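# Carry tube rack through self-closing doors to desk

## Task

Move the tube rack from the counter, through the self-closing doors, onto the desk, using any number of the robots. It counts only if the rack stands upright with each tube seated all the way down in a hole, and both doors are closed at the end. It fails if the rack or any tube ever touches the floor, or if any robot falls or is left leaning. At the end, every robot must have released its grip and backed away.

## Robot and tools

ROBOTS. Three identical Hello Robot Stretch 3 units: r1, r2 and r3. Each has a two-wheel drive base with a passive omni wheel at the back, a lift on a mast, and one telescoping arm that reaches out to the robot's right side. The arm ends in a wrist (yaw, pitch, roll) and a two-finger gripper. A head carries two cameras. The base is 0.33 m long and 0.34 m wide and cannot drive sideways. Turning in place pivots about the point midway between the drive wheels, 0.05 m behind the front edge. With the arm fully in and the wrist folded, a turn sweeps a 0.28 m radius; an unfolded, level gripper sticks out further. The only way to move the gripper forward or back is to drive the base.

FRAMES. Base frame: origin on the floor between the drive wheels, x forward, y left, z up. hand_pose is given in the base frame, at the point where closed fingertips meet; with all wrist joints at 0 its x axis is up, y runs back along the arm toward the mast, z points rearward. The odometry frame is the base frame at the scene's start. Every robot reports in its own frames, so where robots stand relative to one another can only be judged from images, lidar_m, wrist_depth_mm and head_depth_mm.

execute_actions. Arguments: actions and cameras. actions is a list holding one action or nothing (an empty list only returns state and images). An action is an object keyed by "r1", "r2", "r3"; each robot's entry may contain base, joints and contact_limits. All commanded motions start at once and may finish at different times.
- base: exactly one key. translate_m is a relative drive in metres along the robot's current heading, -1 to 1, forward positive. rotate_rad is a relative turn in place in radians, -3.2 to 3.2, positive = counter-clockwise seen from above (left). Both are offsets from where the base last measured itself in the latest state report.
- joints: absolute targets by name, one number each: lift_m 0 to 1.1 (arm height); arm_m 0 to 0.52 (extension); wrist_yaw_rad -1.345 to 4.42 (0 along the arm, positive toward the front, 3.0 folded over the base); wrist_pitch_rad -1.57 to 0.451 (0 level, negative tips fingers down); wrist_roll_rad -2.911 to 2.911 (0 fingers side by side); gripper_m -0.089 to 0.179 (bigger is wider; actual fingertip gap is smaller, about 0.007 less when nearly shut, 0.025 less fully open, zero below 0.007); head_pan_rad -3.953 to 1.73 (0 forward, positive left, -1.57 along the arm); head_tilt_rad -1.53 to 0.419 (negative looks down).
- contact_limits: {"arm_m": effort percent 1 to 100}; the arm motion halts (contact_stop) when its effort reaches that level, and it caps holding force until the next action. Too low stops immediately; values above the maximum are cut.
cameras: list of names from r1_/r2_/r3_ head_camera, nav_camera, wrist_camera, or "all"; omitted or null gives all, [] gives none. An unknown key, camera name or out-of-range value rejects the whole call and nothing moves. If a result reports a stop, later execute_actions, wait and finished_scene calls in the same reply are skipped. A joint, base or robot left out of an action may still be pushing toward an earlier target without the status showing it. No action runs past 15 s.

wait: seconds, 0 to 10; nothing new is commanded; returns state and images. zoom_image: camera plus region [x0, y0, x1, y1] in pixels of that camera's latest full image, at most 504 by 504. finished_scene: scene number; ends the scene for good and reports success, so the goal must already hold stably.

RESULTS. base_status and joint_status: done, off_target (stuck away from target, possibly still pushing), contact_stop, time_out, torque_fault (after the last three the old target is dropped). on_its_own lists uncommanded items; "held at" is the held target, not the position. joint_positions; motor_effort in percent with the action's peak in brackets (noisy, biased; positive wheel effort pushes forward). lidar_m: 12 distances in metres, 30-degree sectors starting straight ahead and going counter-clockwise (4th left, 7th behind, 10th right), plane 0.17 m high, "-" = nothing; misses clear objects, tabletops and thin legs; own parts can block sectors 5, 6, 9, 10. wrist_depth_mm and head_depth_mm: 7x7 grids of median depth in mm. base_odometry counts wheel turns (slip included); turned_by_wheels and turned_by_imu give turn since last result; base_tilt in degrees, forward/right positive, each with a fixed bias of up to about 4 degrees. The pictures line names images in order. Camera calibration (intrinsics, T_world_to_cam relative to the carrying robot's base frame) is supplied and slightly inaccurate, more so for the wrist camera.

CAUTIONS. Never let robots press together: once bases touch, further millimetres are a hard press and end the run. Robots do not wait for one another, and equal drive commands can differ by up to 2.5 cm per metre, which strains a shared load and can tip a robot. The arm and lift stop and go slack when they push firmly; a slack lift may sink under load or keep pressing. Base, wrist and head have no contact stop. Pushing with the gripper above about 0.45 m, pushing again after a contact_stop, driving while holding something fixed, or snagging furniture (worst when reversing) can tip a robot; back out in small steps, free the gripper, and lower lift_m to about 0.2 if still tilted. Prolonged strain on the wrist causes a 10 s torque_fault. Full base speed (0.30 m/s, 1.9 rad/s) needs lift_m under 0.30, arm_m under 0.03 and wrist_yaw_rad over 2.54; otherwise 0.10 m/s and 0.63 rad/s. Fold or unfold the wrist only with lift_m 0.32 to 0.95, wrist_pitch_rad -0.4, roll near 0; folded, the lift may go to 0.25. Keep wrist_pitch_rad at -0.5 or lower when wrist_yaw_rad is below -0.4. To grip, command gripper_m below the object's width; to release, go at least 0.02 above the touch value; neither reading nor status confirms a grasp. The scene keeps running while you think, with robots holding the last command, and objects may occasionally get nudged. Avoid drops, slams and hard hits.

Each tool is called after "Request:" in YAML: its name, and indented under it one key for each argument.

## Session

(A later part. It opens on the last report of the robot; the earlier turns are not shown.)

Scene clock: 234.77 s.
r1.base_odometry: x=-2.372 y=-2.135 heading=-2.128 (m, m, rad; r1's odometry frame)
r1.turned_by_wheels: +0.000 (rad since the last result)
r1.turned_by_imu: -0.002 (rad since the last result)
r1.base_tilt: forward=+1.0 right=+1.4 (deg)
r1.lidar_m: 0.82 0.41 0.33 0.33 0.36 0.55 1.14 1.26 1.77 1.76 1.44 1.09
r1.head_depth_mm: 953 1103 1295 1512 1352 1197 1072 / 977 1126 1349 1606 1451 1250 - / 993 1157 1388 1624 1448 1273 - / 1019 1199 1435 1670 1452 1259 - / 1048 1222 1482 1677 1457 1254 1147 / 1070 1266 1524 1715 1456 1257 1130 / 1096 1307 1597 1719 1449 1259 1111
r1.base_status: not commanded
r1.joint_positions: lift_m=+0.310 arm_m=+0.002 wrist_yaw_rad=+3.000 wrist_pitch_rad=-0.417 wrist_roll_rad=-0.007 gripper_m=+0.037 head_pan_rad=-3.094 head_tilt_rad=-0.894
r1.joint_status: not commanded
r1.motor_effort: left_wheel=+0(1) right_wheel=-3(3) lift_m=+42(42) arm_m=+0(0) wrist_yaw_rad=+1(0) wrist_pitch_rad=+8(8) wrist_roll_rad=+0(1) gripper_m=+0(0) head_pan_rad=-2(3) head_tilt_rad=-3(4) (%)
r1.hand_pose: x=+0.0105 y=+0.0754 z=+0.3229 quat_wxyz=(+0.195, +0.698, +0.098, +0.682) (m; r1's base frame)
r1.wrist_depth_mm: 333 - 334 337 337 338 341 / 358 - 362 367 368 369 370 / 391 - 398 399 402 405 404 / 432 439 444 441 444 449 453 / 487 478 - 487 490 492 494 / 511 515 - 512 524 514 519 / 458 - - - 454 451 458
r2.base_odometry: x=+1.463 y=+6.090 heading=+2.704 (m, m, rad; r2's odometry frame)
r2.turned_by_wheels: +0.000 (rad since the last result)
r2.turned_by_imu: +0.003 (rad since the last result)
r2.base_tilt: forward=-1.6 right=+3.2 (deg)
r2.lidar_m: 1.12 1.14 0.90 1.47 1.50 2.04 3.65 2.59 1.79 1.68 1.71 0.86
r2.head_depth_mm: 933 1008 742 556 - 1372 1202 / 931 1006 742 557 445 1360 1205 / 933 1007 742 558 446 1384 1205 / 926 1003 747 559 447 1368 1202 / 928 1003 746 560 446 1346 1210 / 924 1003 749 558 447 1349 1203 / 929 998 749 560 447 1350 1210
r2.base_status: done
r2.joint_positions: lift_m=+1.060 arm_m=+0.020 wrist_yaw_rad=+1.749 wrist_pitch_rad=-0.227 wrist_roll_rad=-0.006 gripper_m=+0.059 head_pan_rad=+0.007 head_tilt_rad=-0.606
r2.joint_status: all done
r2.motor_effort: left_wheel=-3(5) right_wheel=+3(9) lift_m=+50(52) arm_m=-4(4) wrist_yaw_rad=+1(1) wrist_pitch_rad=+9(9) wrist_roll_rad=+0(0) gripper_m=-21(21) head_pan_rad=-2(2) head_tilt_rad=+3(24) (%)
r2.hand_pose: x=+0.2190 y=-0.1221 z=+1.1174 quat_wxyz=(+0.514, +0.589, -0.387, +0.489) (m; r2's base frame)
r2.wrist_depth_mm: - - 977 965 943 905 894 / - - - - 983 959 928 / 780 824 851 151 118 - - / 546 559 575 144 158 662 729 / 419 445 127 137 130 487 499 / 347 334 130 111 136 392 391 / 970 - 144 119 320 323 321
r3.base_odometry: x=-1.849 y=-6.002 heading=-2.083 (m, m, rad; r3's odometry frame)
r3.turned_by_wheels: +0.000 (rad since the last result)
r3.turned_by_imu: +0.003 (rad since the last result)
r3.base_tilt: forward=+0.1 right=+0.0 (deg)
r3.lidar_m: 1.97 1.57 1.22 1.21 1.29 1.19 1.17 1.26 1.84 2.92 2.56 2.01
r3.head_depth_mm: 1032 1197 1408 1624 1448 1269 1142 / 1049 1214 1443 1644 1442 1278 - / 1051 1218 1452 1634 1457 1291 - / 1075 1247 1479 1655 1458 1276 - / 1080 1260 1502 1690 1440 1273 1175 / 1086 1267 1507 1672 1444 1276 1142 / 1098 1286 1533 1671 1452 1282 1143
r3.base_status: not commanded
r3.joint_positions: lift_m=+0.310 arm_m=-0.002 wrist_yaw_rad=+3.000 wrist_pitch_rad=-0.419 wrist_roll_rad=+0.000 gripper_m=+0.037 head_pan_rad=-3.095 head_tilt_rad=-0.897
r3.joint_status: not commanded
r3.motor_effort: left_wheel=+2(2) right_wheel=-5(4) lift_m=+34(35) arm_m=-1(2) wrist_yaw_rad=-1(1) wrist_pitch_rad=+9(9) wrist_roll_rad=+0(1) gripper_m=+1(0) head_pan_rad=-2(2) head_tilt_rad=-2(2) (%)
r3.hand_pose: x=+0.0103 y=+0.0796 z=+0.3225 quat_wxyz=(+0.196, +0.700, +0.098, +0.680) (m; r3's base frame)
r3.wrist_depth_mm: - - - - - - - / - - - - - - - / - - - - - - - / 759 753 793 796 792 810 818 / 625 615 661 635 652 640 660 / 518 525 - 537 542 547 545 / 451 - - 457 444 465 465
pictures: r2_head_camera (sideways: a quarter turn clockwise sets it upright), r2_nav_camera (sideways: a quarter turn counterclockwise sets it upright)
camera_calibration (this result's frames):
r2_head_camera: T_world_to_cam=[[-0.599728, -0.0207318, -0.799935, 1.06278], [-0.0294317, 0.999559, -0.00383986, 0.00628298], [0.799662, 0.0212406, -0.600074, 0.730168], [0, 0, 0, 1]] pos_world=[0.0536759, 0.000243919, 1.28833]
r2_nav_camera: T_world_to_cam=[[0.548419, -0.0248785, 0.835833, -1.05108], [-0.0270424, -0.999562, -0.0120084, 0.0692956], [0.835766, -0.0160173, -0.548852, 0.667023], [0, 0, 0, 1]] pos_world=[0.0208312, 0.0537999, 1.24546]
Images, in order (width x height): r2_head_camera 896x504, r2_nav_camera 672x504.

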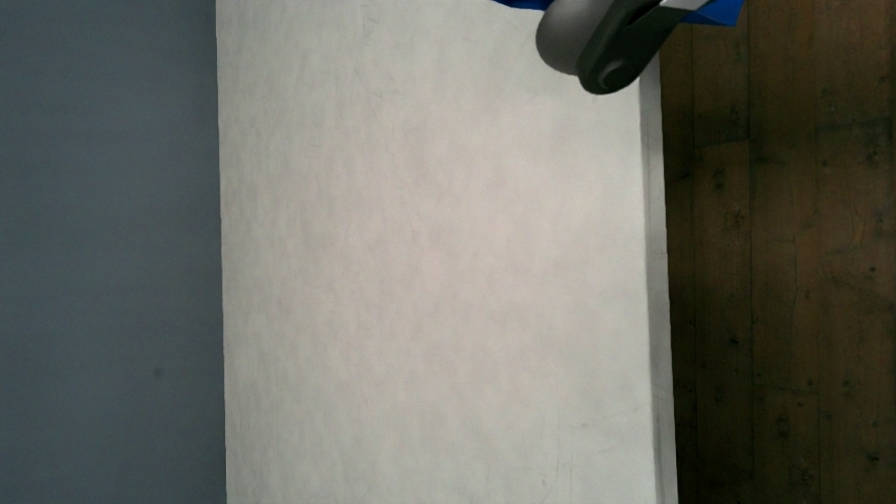

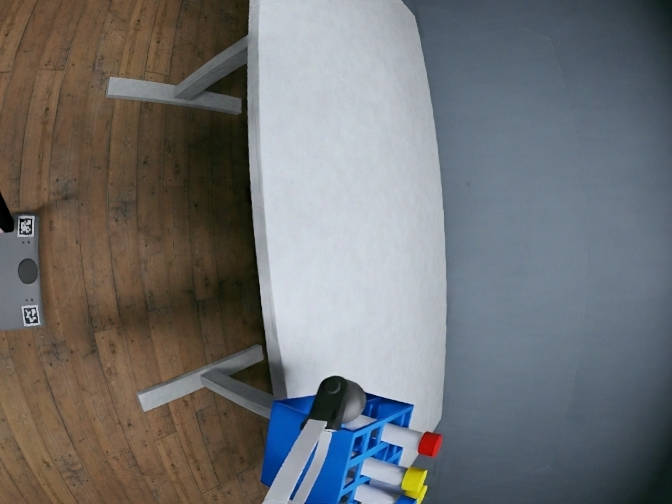

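Request:
execute_actions:
  actions:
    - {"r2":{"base":{"translate_m":0.25},"joints":{"lift_m":0.99,"head_pan_rad":-0.5,"head_tilt_rad":-0.9}}}
  cameras: ["r2_wrist_camera","r2_head_camera"]

Scene clock: 238.80 s.
r1.base_odometry: x=-2.372 y=-2.135 heading=-2.128 (m, m, rad; r1's odometry frame)
r1.turned_by_wheels: +0.000 (rad since the last result)
r1.turned_by_imu: -0.001 (rad since the last result)
r1.base_tilt: forward=+1.0 right=+1.4 (deg)
r1.lidar_m: 0.82 0.41 0.33 0.33 0.36 0.55 1.15 1.25 1.78 1.76 1.45 1.08
r1.head_depth_mm: 955 1106 1301 1512 1357 1197 1069 / 974 1137 1346 1613 1452 1249 - / 993 1160 1378 1623 1446 1276 - / 1023 1193 1437 1670 1440 1253 - / 1049 1227 1485 1689 1445 1253 1147 / 1071 1269 1539 1711 1445 1264 1129 / 1101 1298 1591 1720 1458 1264 1107
r1.base_status: not commanded
r1.joint_positions: lift_m=+0.310 arm_m=+0.002 wrist_yaw_rad=+3.000 wrist_pitch_rad=-0.417 wrist_roll_rad=-0.007 gripper_m=+0.037 head_pan_rad=-3.094 head_tilt_rad=-0.894
r1.joint_status: not commanded
r1.motor_effort: left_wheel=+1(1) right_wheel=-2(3) lift_m=+42(42) arm_m=+0(0) wrist_yaw_rad=+1(0) wrist_pitch_rad=+8(8) wrist_roll_rad=+1(0) gripper_m=+0(0) head_pan_rad=-2(2) head_tilt_rad=-4(3) (%)
r1.hand_pose: x=+0.0105 y=+0.0754 z=+0.3229 quat_wxyz=(+0.195, +0.698, +0.098, +0.682) (m; r1's base frame)
r1.wrist_depth_mm: 331 - 335 336 336 338 342 / 360 - 362 364 367 370 375 / 395 - 398 399 401 402 407 / 433 443 440 441 442 446 449 / 475 475 - 482 486 493 497 / 512 516 - 509 523 515 525 / 458 - - - 455 454 459
r2.base_odometry: x=+1.237 y=+6.196 heading=+2.704 (m, m, rad; r2's odometry frame)
r2.turned_by_wheels: +0.000 (rad since the last result)
r2.turned_by_imu: +0.001 (rad since the last result)
r2.base_tilt: forward=-1.6 right=+3.3 (deg)
r2.lidar_m: 0.87 0.89 0.76 1.49 1.52 1.96 3.90 2.56 1.76 1.66 0.67 0.70
r2.head_depth_mm: 696 563 470 396 366 315 1109 / 696 572 - 302 348 316 1078 / 702 565 294 292 348 316 293 / 705 568 296 316 347 317 289 / 707 568 464 424 357 318 290 / 709 571 477 408 357 318 291 / 712 573 477 410 359 319 291
r2.base_status: done
r2.joint_positions: lift_m=+0.990 arm_m=+0.020 wrist_yaw_rad=+1.749 wrist_pitch_rad=-0.227 wrist_roll_rad=-0.006 gripper_m=+0.059 head_pan_rad=-0.493 head_tilt_rad=-0.889
r2.joint_status: all done
r2.motor_effort: left_wheel=-3(5) right_wheel=+3(9) lift_m=+41(42) arm_m=-4(4) wrist_yaw_rad=+1(1) wrist_pitch_rad=+9(9) wrist_roll_rad=+0(0) gripper_m=-21(20) head_pan_rad=-2(27) head_tilt_rad=-6(28) (%)
r2.hand_pose: x=+0.2190 y=-0.1221 z=+1.0476 quat_wxyz=(+0.514, +0.589, -0.387, +0.489) (m; r2's base frame)
r2.wrist_depth_mm: 776 768 748 739 714 697 669 / 844 814 798 760 770 730 722 / 566 590 646 130 118 754 747 / 397 407 421 151 158 480 506 / 308 325 127 137 130 353 364 / 248 241 130 111 136 285 284 / 215 212 144 119 218 229 234
r3.base_odometry: x=-1.849 y=-6.002 heading=-2.083 (m, m, rad; r3's odometry frame)
r3.turned_by_wheels: +0.000 (rad since the last result)
r3.turned_by_imu: +0.001 (rad since the last result)
r3.base_tilt: forward=+0.1 right=+0.0 (deg)
r3.lidar_m: 1.97 1.57 1.23 1.20 1.29 1.19 1.17 1.25 1.84 2.92 2.56 2.00
r3.head_depth_mm: 1033 1190 1416 1615 1443 1274 1139 / 1044 1213 1437 1607 1444 1273 - / 1058 1215 1448 1628 1453 1286 - / 1068 1235 1477 1650 1447 1273 - / 1080 1252 1493 1681 1452 1275 1182 / 1092 1265 1509 1675 1448 1270 1138 / 1113 1285 1541 1669 1452 1269 1143
r3.base_status: not commanded
r3.joint_positions: lift_m=+0.310 arm_m=-0.002 wrist_yaw_rad=+3.000 wrist_pitch_rad=-0.419 wrist_roll_rad=+0.000 gripper_m=+0.037 head_pan_rad=-3.095 head_tilt_rad=-0.897
r3.joint_status: not commanded
r3.motor_effort: left_wheel=+2(2) right_wheel=-4(4) lift_m=+34(34) arm_m=-2(2) wrist_yaw_rad=-1(1) wrist_pitch_rad=+10(10) wrist_roll_rad=+0(0) gripper_m=+0(0) head_pan_rad=-1(2) head_tilt_rad=-2(2) (%)
r3.hand_pose: x=+0.0103 y=+0.0796 z=+0.3225 quat_wxyz=(+0.196, +0.700, +0.098, +0.680) (m; r3's base frame)
r3.wrist_depth_mm: - - - - - - - / - - - - - - - / - - - - - - - / 769 750 787 796 802 819 829 / 609 620 648 639 651 647 658 / 519 524 - 532 548 537 547 / 454 - - 462 446 466 468
pictures: r2_head_camera (sideways: a quarter turn clockwise sets it upright), r2_wrist_camera
camera_calibration (this result's frames):
r2_head_camera: T_world_to_cam=[[-0.71188, 0.363612, -0.600844, 0.80401], [0.45315, 0.89143, 0.00257426, -0.00501148], [0.536546, -0.27044, -0.799362, 0.990965], [0, 0, 0, 1]] pos_world=[0.0429302, -0.0198839, 1.27524]
r2_wrist_camera: T_world_to_cam=[[0.157845, -0.985601, 0.0606292, -0.22499], [-0.391472, -0.118826, -0.912486, 1.05441], [0.906551, 0.120297, -0.404591, 0.404349], [0, 0, 0, 1]] pos_world=[0.0817236, -0.145101, 1.13937]
Images, in order (width x height): r2_head_camera 896x504, r2_wrist_camera 644x364.

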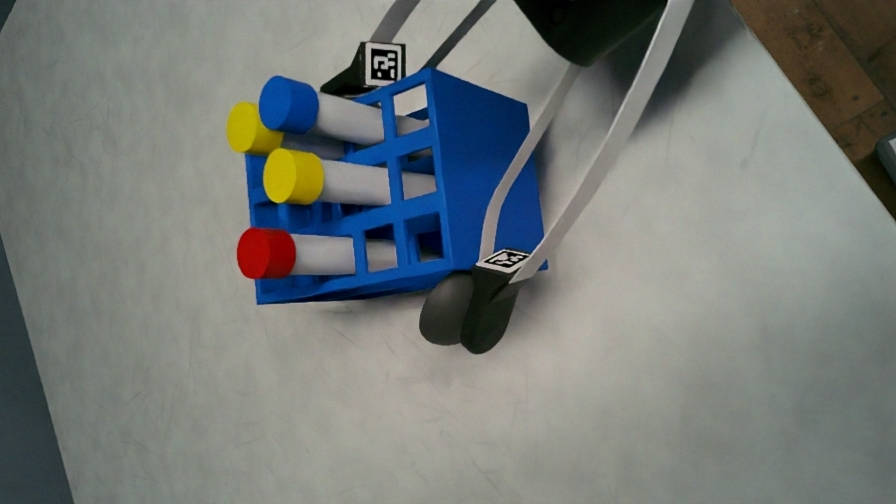

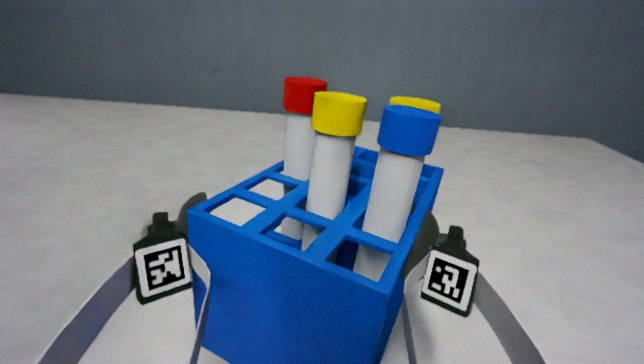

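Matches counter at 0.95 → rest at 0.95.

Request:
execute_actions:
  actions:
    - {"r2":{"joints":{"lift_m":0.951}}}
  cameras: []

Request:
execute_actions:
  actions:
    - {"r2":{"joints":{"gripper_m":0.175}}}
  cameras: ["r2_head_camera"]

Request:
execute_actions:
  actions:
    - {"r2":{"base":{"translate_m":-0.25},"joints":{"head_pan_rad":-0.2,"head_tilt_rad":-0.6}}}
  cameras: ["r2_wrist_camera","r2_head_camera"]

Scene clock: 240.63 s.
r1.base_odometry: x=-2.372 y=-2.135 heading=-2.128 (m, m, rad; r1's odometry frame)
r1.turned_by_wheels: +0.000 (rad since the last result)
r1.turned_by_imu: +0.000 (rad since the last result)
r1.base_tilt: forward=+0.9 right=+1.4 (deg)
r1.lidar_m: 0.82 0.41 0.33 0.33 0.36 0.56 1.14 1.25 1.77 1.76 1.44 1.09
r1.head_depth_mm: 949 1102 1302 1499 1363 1190 1066 / 975 1129 1338 1610 1442 1248 - / 992 1163 1385 1629 1449 1278 - / 1022 1194 1437 1669 1442 1255 - / 1046 1231 1486 1695 1452 1257 1141 / 1068 1265 1548 1720 1441 1259 1131 / 1103 1301 1592 1721 1452 1261 1104
r1.base_status: not commanded
r1.joint_positions: lift_m=+0.310 arm_m=+0.002 wrist_yaw_rad=+3.000 wrist_pitch_rad=-0.417 wrist_roll_rad=-0.007 gripper_m=+0.037 head_pan_rad=-3.094 head_tilt_rad=-0.894
r1.joint_status: not commanded
r1.motor_effort: left_wheel=+1(1) right_wheel=-2(2) lift_m=+42(42) arm_m=-1(0) wrist_yaw_rad=+1(1) wrist_pitch_rad=+8(8) wrist_roll_rad=+0(1) gripper_m=+0(0) head_pan_rad=-3(3) head_tilt_rad=-3(3) (%)
r1.hand_pose: x=+0.0105 y=+0.0754 z=+0.3229 quat_wxyz=(+0.195, +0.698, +0.098, +0.682) (m; r1's base frame)
r1.wrist_depth_mm: 332 - 333 337 335 340 341 / 360 - 363 365 367 369 372 / 391 - 398 399 402 407 410 / 430 437 440 442 444 443 449 / 477 480 - 486 485 491 497 / 515 510 - 515 524 524 517 / 464 - - - 461 458 459
r2.base_odometry: x=+1.237 y=+6.196 heading=+2.704 (m, m, rad; r2's odometry frame)
r2.turned_by_wheels: +0.000 (rad since the last result)
r2.turned_by_imu: +0.000 (rad since the last result)
r2.base_tilt: forward=-1.6 right=+3.2 (deg)
r2.lidar_m: 0.87 0.89 0.76 1.49 1.52 1.95 3.90 2.56 1.77 1.67 0.67 0.70
r2.head_depth_mm: 695 561 470 407 366 313 1110 / 698 564 471 309 348 311 1079 / 700 565 381 307 343 316 293 / 704 567 376 322 344 317 290 / 707 570 476 412 351 317 290 / 711 571 477 408 357 318 291 / 715 574 478 409 358 319 291
r2.base_status: not commanded
r2.joint_positions: lift_m=+0.951 arm_m=+0.020 wrist_yaw_rad=+1.749 wrist_pitch_rad=-0.226 wrist_roll_rad=-0.006 gripper_m=+0.059 head_pan_rad=-0.493 head_tilt_rad=-0.889
r2.joint_status: all done
r2.motor_effort: left_wheel=-3(3) right_wheel=+3(3) lift_m=+39(41) arm_m=-4(4) wrist_yaw_rad=+1(1) wrist_pitch_rad=+8(9) wrist_roll_rad=+0(0) gripper_m=-20(21) head_pan_rad=-3(2) head_tilt_rad=-6(5) (%)
r2.hand_pose: x=+0.2191 y=-0.1221 z=+1.0089 quat_wxyz=(+0.514, +0.588, -0.388, +0.490) (m; r2's base frame)
r2.wrist_depth_mm: 792 762 745 723 703 692 686 / 818 815 785 765 744 737 718 / 451 479 508 129 115 603 646 / 319 329 338 151 128 383 404 / 243 259 127 136 129 281 290 / 199 192 130 112 135 227 226 / - 168 145 119 175 182 186
r3.base_odometry: x=-1.849 y=-6.002 heading=-2.083 (m, m, rad; r3's odometry frame)
r3.turned_by_wheels: +0.000 (rad since the last result)
r3.turned_by_imu: +0.001 (rad since the last result)
r3.base_tilt: forward=+0.2 right=+0.1 (deg)
r3.lidar_m: 1.97 1.57 1.23 1.21 1.29 1.19 1.17 1.25 1.84 2.92 2.56 2.00
r3.head_depth_mm: 1033 1193 1418 1627 1451 1269 1145 / 1048 1216 1439 1629 1466 1283 - / 1062 1226 1463 1634 1466 1285 - / 1072 1234 1477 1649 1453 1275 - / 1081 1256 1490 1685 1465 1282 1175 / 1089 1262 1517 1685 1448 1281 1139 / 1108 1286 1547 1688 1448 1270 1134
r3.base_status: not commanded
r3.joint_positions: lift_m=+0.310 arm_m=-0.002 wrist_yaw_rad=+3.000 wrist_pitch_rad=-0.419 wrist_roll_rad=+0.000 gripper_m=+0.037 head_pan_rad=-3.095 head_tilt_rad=-0.897
r3.joint_status: not commanded
r3.motor_effort: left_wheel=+2(1) right_wheel=-4(4) lift_m=+34(34) arm_m=-2(2) wrist_yaw_rad=-1(1) wrist_pitch_rad=+10(10) wrist_roll_rad=+0(0) gripper_m=+0(0) head_pan_rad=-2(2) head_tilt_rad=-2(2) (%)
r3.hand_pose: x=+0.0103 y=+0.0796 z=+0.3225 quat_wxyz=(+0.196, +0.700, +0.098, +0.680) (m; r3's base frame)
r3.wrist_depth_mm: - - - - - - - / - - - - - - - / - - - - - - - / 777 758 794 795 821 819 831 / 623 624 655 638 649 657 661 / 522 529 - 543 552 540 552 / 450 - - 458 444 467 469
pictures: none
No camera images: the call's "cameras" was empty. Leave "cameras" out to get every camera's image.

Scene clock: 242.30 s.
r1.base_odometry: x=-2.372 y=-2.135 heading=-2.128 (m, m, rad; r1's odometry frame)
r1.turned_by_wheels: +0.000 (rad since the last result)
r1.turned_by_imu: +0.000 (rad since the last result)
r1.base_tilt: forward=+1.1 right=+1.3 (deg)
r1.lidar_m: 0.82 0.41 0.33 0.33 0.36 0.55 1.14 1.25 1.77 1.76 1.44 1.09
r1.head_depth_mm: 956 1098 1298 1515 1364 1198 1071 / 974 1128 1346 1611 1433 1254 - / 991 1159 1385 1624 1442 1285 - / 1021 1189 1433 1667 1453 1259 - / 1044 1223 1482 1701 1444 1257 1147 / 1065 1259 1548 1713 1461 1266 1125 / 1102 1299 1592 1704 1455 1257 1104
r1.base_status: not commanded
r1.joint_positions: lift_m=+0.310 arm_m=+0.002 wrist_yaw_rad=+3.000 wrist_pitch_rad=-0.417 wrist_roll_rad=-0.007 gripper_m=+0.037 head_pan_rad=-3.094 head_tilt_rad=-0.894
r1.joint_status: not commanded
r1.motor_effort: left_wheel=+1(0) right_wheel=-2(2) lift_m=+42(42) arm_m=+0(0) wrist_yaw_rad=+0(0) wrist_pitch_rad=+8(8) wrist_roll_rad=+1(0) gripper_m=+1(0) head_pan_rad=-3(2) head_tilt_rad=-3(3) (%)
r1.hand_pose: x=+0.0105 y=+0.0754 z=+0.3229 quat_wxyz=(+0.195, +0.698, +0.098, +0.682) (m; r1's base frame)
r1.wrist_depth_mm: 332 - 336 337 337 339 341 / 364 - 364 361 367 370 368 / 394 - 397 399 402 401 408 / 434 438 441 443 442 447 454 / 483 480 - 488 484 497 499 / 511 511 - 506 522 517 519 / 460 - - - 461 452 456
r2.base_odometry: x=+1.237 y=+6.196 heading=+2.704 (m, m, rad; r2's odometry frame)
r2.turned_by_wheels: +0.000 (rad since the last result)
r2.turned_by_imu: +0.000 (rad since the last result)
r2.base_tilt: forward=-1.6 right=+3.2 (deg)
r2.lidar_m: 0.87 0.89 0.76 1.49 1.52 1.96 3.89 2.55 1.76 1.66 0.67 0.70
r2.head_depth_mm: 695 559 457 388 366 315 1105 / 699 562 304 318 348 316 1081 / 702 564 335 319 349 313 293 / 703 567 463 398 355 317 290 / 705 568 474 407 369 317 290 / 711 572 477 409 358 318 291 / 713 572 477 410 359 319 291
r2.base_status: not commanded
r2.joint_positions: lift_m=+0.951 arm_m=+0.020 wrist_yaw_rad=+1.749 wrist_pitch_rad=-0.226 wrist_roll_rad=-0.006 gripper_m=+0.175 head_pan_rad=-0.493 head_tilt_rad=-0.889
r2.joint_status: all done
r2.motor_effort: left_wheel=-4(4) right_wheel=+3(3) lift_m=+40(40) arm_m=-4(4) wrist_yaw_rad=+1(1) wrist_pitch_rad=+8(8) wrist_roll_rad=+0(0) gripper_m=+1(89) head_pan_rad=-3(2) head_tilt_rad=-5(6) (%)
r2.hand_pose: x=+0.2191 y=-0.1221 z=+1.0089 quat_wxyz=(+0.514, +0.589, -0.387, +0.490) (m; r2's base frame)
r2.wrist_depth_mm: 782 760 742 727 710 688 676 / 819 806 790 765 749 736 714 / 455 470 501 521 126 109 645 / 318 330 338 327 136 115 400 / 254 252 254 131 132 124 289 / - 202 204 133 110 120 229 / 166 169 171 144 113 180 184
r3.base_odometry: x=-1.849 y=-6.002 heading=-2.083 (m, m, rad; r3's odometry frame)
r3.turned_by_wheels: +0.000 (rad since the last result)
r3.turned_by_imu: +0.000 (rad since the last result)
r3.base_tilt: forward=+0.1 right=+0.1 (deg)
r3.lidar_m: 1.97 1.57 1.23 1.20 1.29 1.18 1.17 1.25 1.84 2.92 2.57 2.00
r3.head_depth_mm: 1040 1201 1414 1634 1449 1280 1137 / 1046 1211 1430 1644 1454 1282 - / 1056 1225 1455 1633 1450 1287 - / 1072 1236 1483 1650 1450 1273 - / 1081 1258 1492 1667 1463 1273 1179 / 1086 1273 1534 1679 1450 1273 1137 / 1111 1291 1536 1668 1444 1261 1129
r3.base_status: not commanded
r3.joint_positions: lift_m=+0.310 arm_m=-0.002 wrist_yaw_rad=+3.000 wrist_pitch_rad=-0.419 wrist_roll_rad=+0.000 gripper_m=+0.037 head_pan_rad=-3.095 head_tilt_rad=-0.897
r3.joint_status: not commanded
r3.motor_effort: left_wheel=+2(2) right_wheel=-3(4) lift_m=+34(34) arm_m=-2(2) wrist_yaw_rad=-1(1) wrist_pitch_rad=+10(10) wrist_roll_rad=+0(0) gripper_m=+0(0) head_pan_rad=-2(3) head_tilt_rad=-2(2) (%)
r3.hand_pose: x=+0.0103 y=+0.0796 z=+0.3225 quat_wxyz=(+0.196, +0.700, +0.098, +0.680) (m; r3's base frame)
r3.wrist_depth_mm: - - - - - - - / - - - - - - - / - - - - - - - / 772 756 781 802 802 815 833 / 631 619 659 635 644 646 660 / 525 524 - 535 552 543 542 / 453 - - 462 449 467 466
pictures: r2_head_camera (sideways: a quarter turn clockwise sets it upright)
camera_calibration (this result's frames):
r2_head_camera: T_world_to_cam=[[-0.71188, 0.363612, -0.600844, 0.80401], [0.45315, 0.89143, 0.00257426, -0.00501148], [0.536547, -0.27044, -0.799362, 0.990965], [0, 0, 0, 1]] pos_world=[0.0429302, -0.0198839, 1.27524]
Images, in order (width x height): r2_head_camera 896x504.

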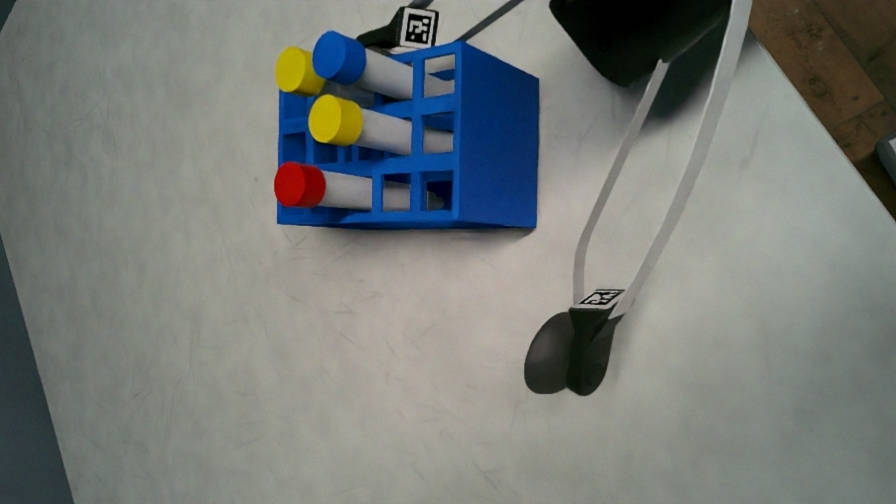

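Scene clock: 245.73 s.
r1.base_odometry: x=-2.372 y=-2.135 heading=-2.128 (m, m, rad; r1's odometry frame)
r1.turned_by_wheels: +0.000 (rad since the last result)
r1.turned_by_imu: -0.001 (rad since the last result)
r1.base_tilt: forward=+1.0 right=+1.4 (deg)
r1.lidar_m: 0.82 0.41 0.33 0.33 0.36 0.55 1.15 1.25 1.77 1.76 1.44 1.08
r1.head_depth_mm: 951 1099 1304 1514 1357 1190 1071 / 976 1127 1341 1610 1444 1257 - / 990 1160 1392 1626 1446 1282 - / 1019 1192 1437 1672 1445 1250 - / 1049 1224 1483 1685 1443 1264 1148 / 1075 1266 1534 1705 1454 1252 1126 / 1102 1307 1586 1722 1461 1255 1109
r1.base_status: not commanded
r1.joint_positions: lift_m=+0.310 arm_m=+0.002 wrist_yaw_rad=+3.000 wrist_pitch_rad=-0.417 wrist_roll_rad=-0.007 gripper_m=+0.037 head_pan_rad=-3.094 head_tilt_rad=-0.894
r1.joint_status: not commanded
r1.motor_effort: left_wheel=+1(1) right_wheel=-2(2) lift_m=+42(42) arm_m=+0(0) wrist_yaw_rad=+0(0) wrist_pitch_rad=+8(8) wrist_roll_rad=+1(1) gripper_m=+0(0) head_pan_rad=-3(3) head_tilt_rad=-3(4) (%)
r1.hand_pose: x=+0.0105 y=+0.0754 z=+0.3229 quat_wxyz=(+0.195, +0.698, +0.098, +0.682) (m; r1's base frame)
r1.wrist_depth_mm: 332 - 335 337 337 338 341 / 359 - 365 364 368 367 371 / 392 - 401 401 399 405 407 / 432 440 438 445 448 448 448 / 480 475 - 490 483 487 494 / 512 509 - 515 519 517 517 / 460 - - - 459 456 463
r2.base_odometry: x=+1.463 y=+6.090 heading=+2.704 (m, m, rad; r2's odometry frame)
r2.turned_by_wheels: +0.000 (rad since the last result)
r2.turned_by_imu: -0.002 (rad since the last result)
r2.base_tilt: forward=-1.6 right=+3.2 (deg)
r2.lidar_m: 1.12 1.14 0.89 1.47 1.50 2.04 3.65 2.58 1.78 1.68 1.71 0.85
r2.head_depth_mm: 1023 1095 742 556 320 296 1160 / 995 1061 741 557 457 1340 1203 / 982 1045 743 557 445 1406 1223 / 956 1029 749 559 446 1404 1160 / 936 1006 747 558 447 1341 1206 / 917 990 747 559 448 1310 1208 / 901 979 750 560 447 402 1217
r2.base_status: done
r2.joint_positions: lift_m=+0.951 arm_m=+0.020 wrist_yaw_rad=+1.749 wrist_pitch_rad=-0.226 wrist_roll_rad=-0.006 gripper_m=+0.175 head_pan_rad=-0.207 head_tilt_rad=-0.606
r2.joint_status: all done
r2.motor_effort: left_wheel=-3(7) right_wheel=+3(4) lift_m=+40(40) arm_m=-4(4) wrist_yaw_rad=+1(1) wrist_pitch_rad=+8(8) wrist_roll_rad=+0(0) gripper_m=+0(1) head_pan_rad=+3(20) head_tilt_rad=+3(26) (%)
r2.hand_pose: x=+0.2191 y=-0.1221 z=+1.0089 quat_wxyz=(+0.514, +0.589, -0.387, +0.490) (m; r2's base frame)
r2.wrist_depth_mm: - - 976 949 942 916 885 / 796 869 954 - 959 976 934 / 454 476 498 523 127 110 644 / 319 331 340 326 136 156 398 / 826 288 283 131 130 139 290 / - - - 133 110 120 - / - - - 144 113 870 -
r3.base_odometry: x=-1.849 y=-6.002 heading=-2.083 (m, m, rad; r3's odometry frame)
r3.turned_by_wheels: +0.000 (rad since the last result)
r3.turned_by_imu: +0.001 (rad since the last result)
r3.base_tilt: forward=+0.1 right=+0.0 (deg)
r3.lidar_m: 1.97 1.57 1.22 1.20 1.29 1.19 1.17 1.25 1.84 2.92 2.56 2.00
r3.head_depth_mm: 1041 1194 1423 1629 1445 1276 1141 / 1044 1211 1435 1625 1457 1279 - / 1059 1225 1444 1643 1453 1293 - / 1068 1239 1477 1652 1442 1281 - / 1079 1248 1510 1693 1448 1274 1173 / 1087 1263 1524 1678 1442 1276 1132 / 1105 1292 1532 1680 1456 1275 1146
r3.base_status: not commanded
r3.joint_positions: lift_m=+0.310 arm_m=-0.002 wrist_yaw_rad=+3.000 wrist_pitch_rad=-0.419 wrist_roll_rad=+0.000 gripper_m=+0.037 head_pan_rad=-3.095 head_tilt_rad=-0.897
r3.joint_status: not commanded
r3.motor_effort: left_wheel=+2(1) right_wheel=-3(3) lift_m=+34(34) arm_m=-2(2) wrist_yaw_rad=-1(0) wrist_pitch_rad=+9(10) wrist_roll_rad=+0(0) gripper_m=+0(0) head_pan_rad=-2(3) head_tilt_rad=-2(2) (%)
r3.hand_pose: x=+0.0103 y=+0.0796 z=+0.3225 quat_wxyz=(+0.196, +0.700, +0.098, +0.680) (m; r3's base frame)
r3.wrist_depth_mm: - - - - - - - / - - - - - - - / - - - - - - - / 764 756 785 794 811 824 819 / 626 625 651 646 652 653 655 / 519 523 - 528 545 535 546 / 450 - - 454 450 469 466
pictures: r2_head_camera (sideways: a quarter turn clockwise sets it upright), r2_wrist_camera
camera_calibration (this result's frames):
r2_head_camera: T_world_to_cam=[[-0.590529, 0.107201, -0.799865, 1.06263], [0.183643, 0.982985, -0.00383722, 0.00497979], [0.785844, -0.149156, -0.600168, 0.730374], [0, 0, 0, 1]] pos_world=[0.0526396, -0.00987105, 1.28833]
r2_wrist_camera: T_world_to_cam=[[0.15778, -0.985613, 0.0606037, -0.222603], [-0.390504, -0.118647, -0.912924, 1.01937], [0.90698, 0.120376, -0.403606, 0.387526], [0, 0, 0, 1]] pos_world=[0.0817124, -0.145103, 1.10051]
Images, in order (width x height): r2_head_camera 896x504, r2_wrist_camera 644x364.

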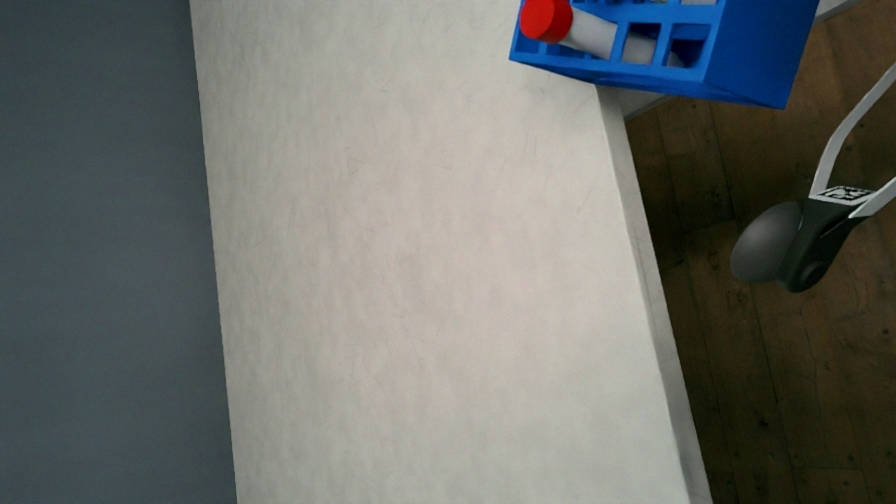

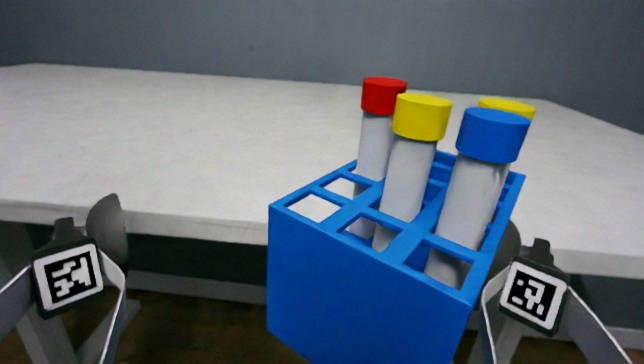

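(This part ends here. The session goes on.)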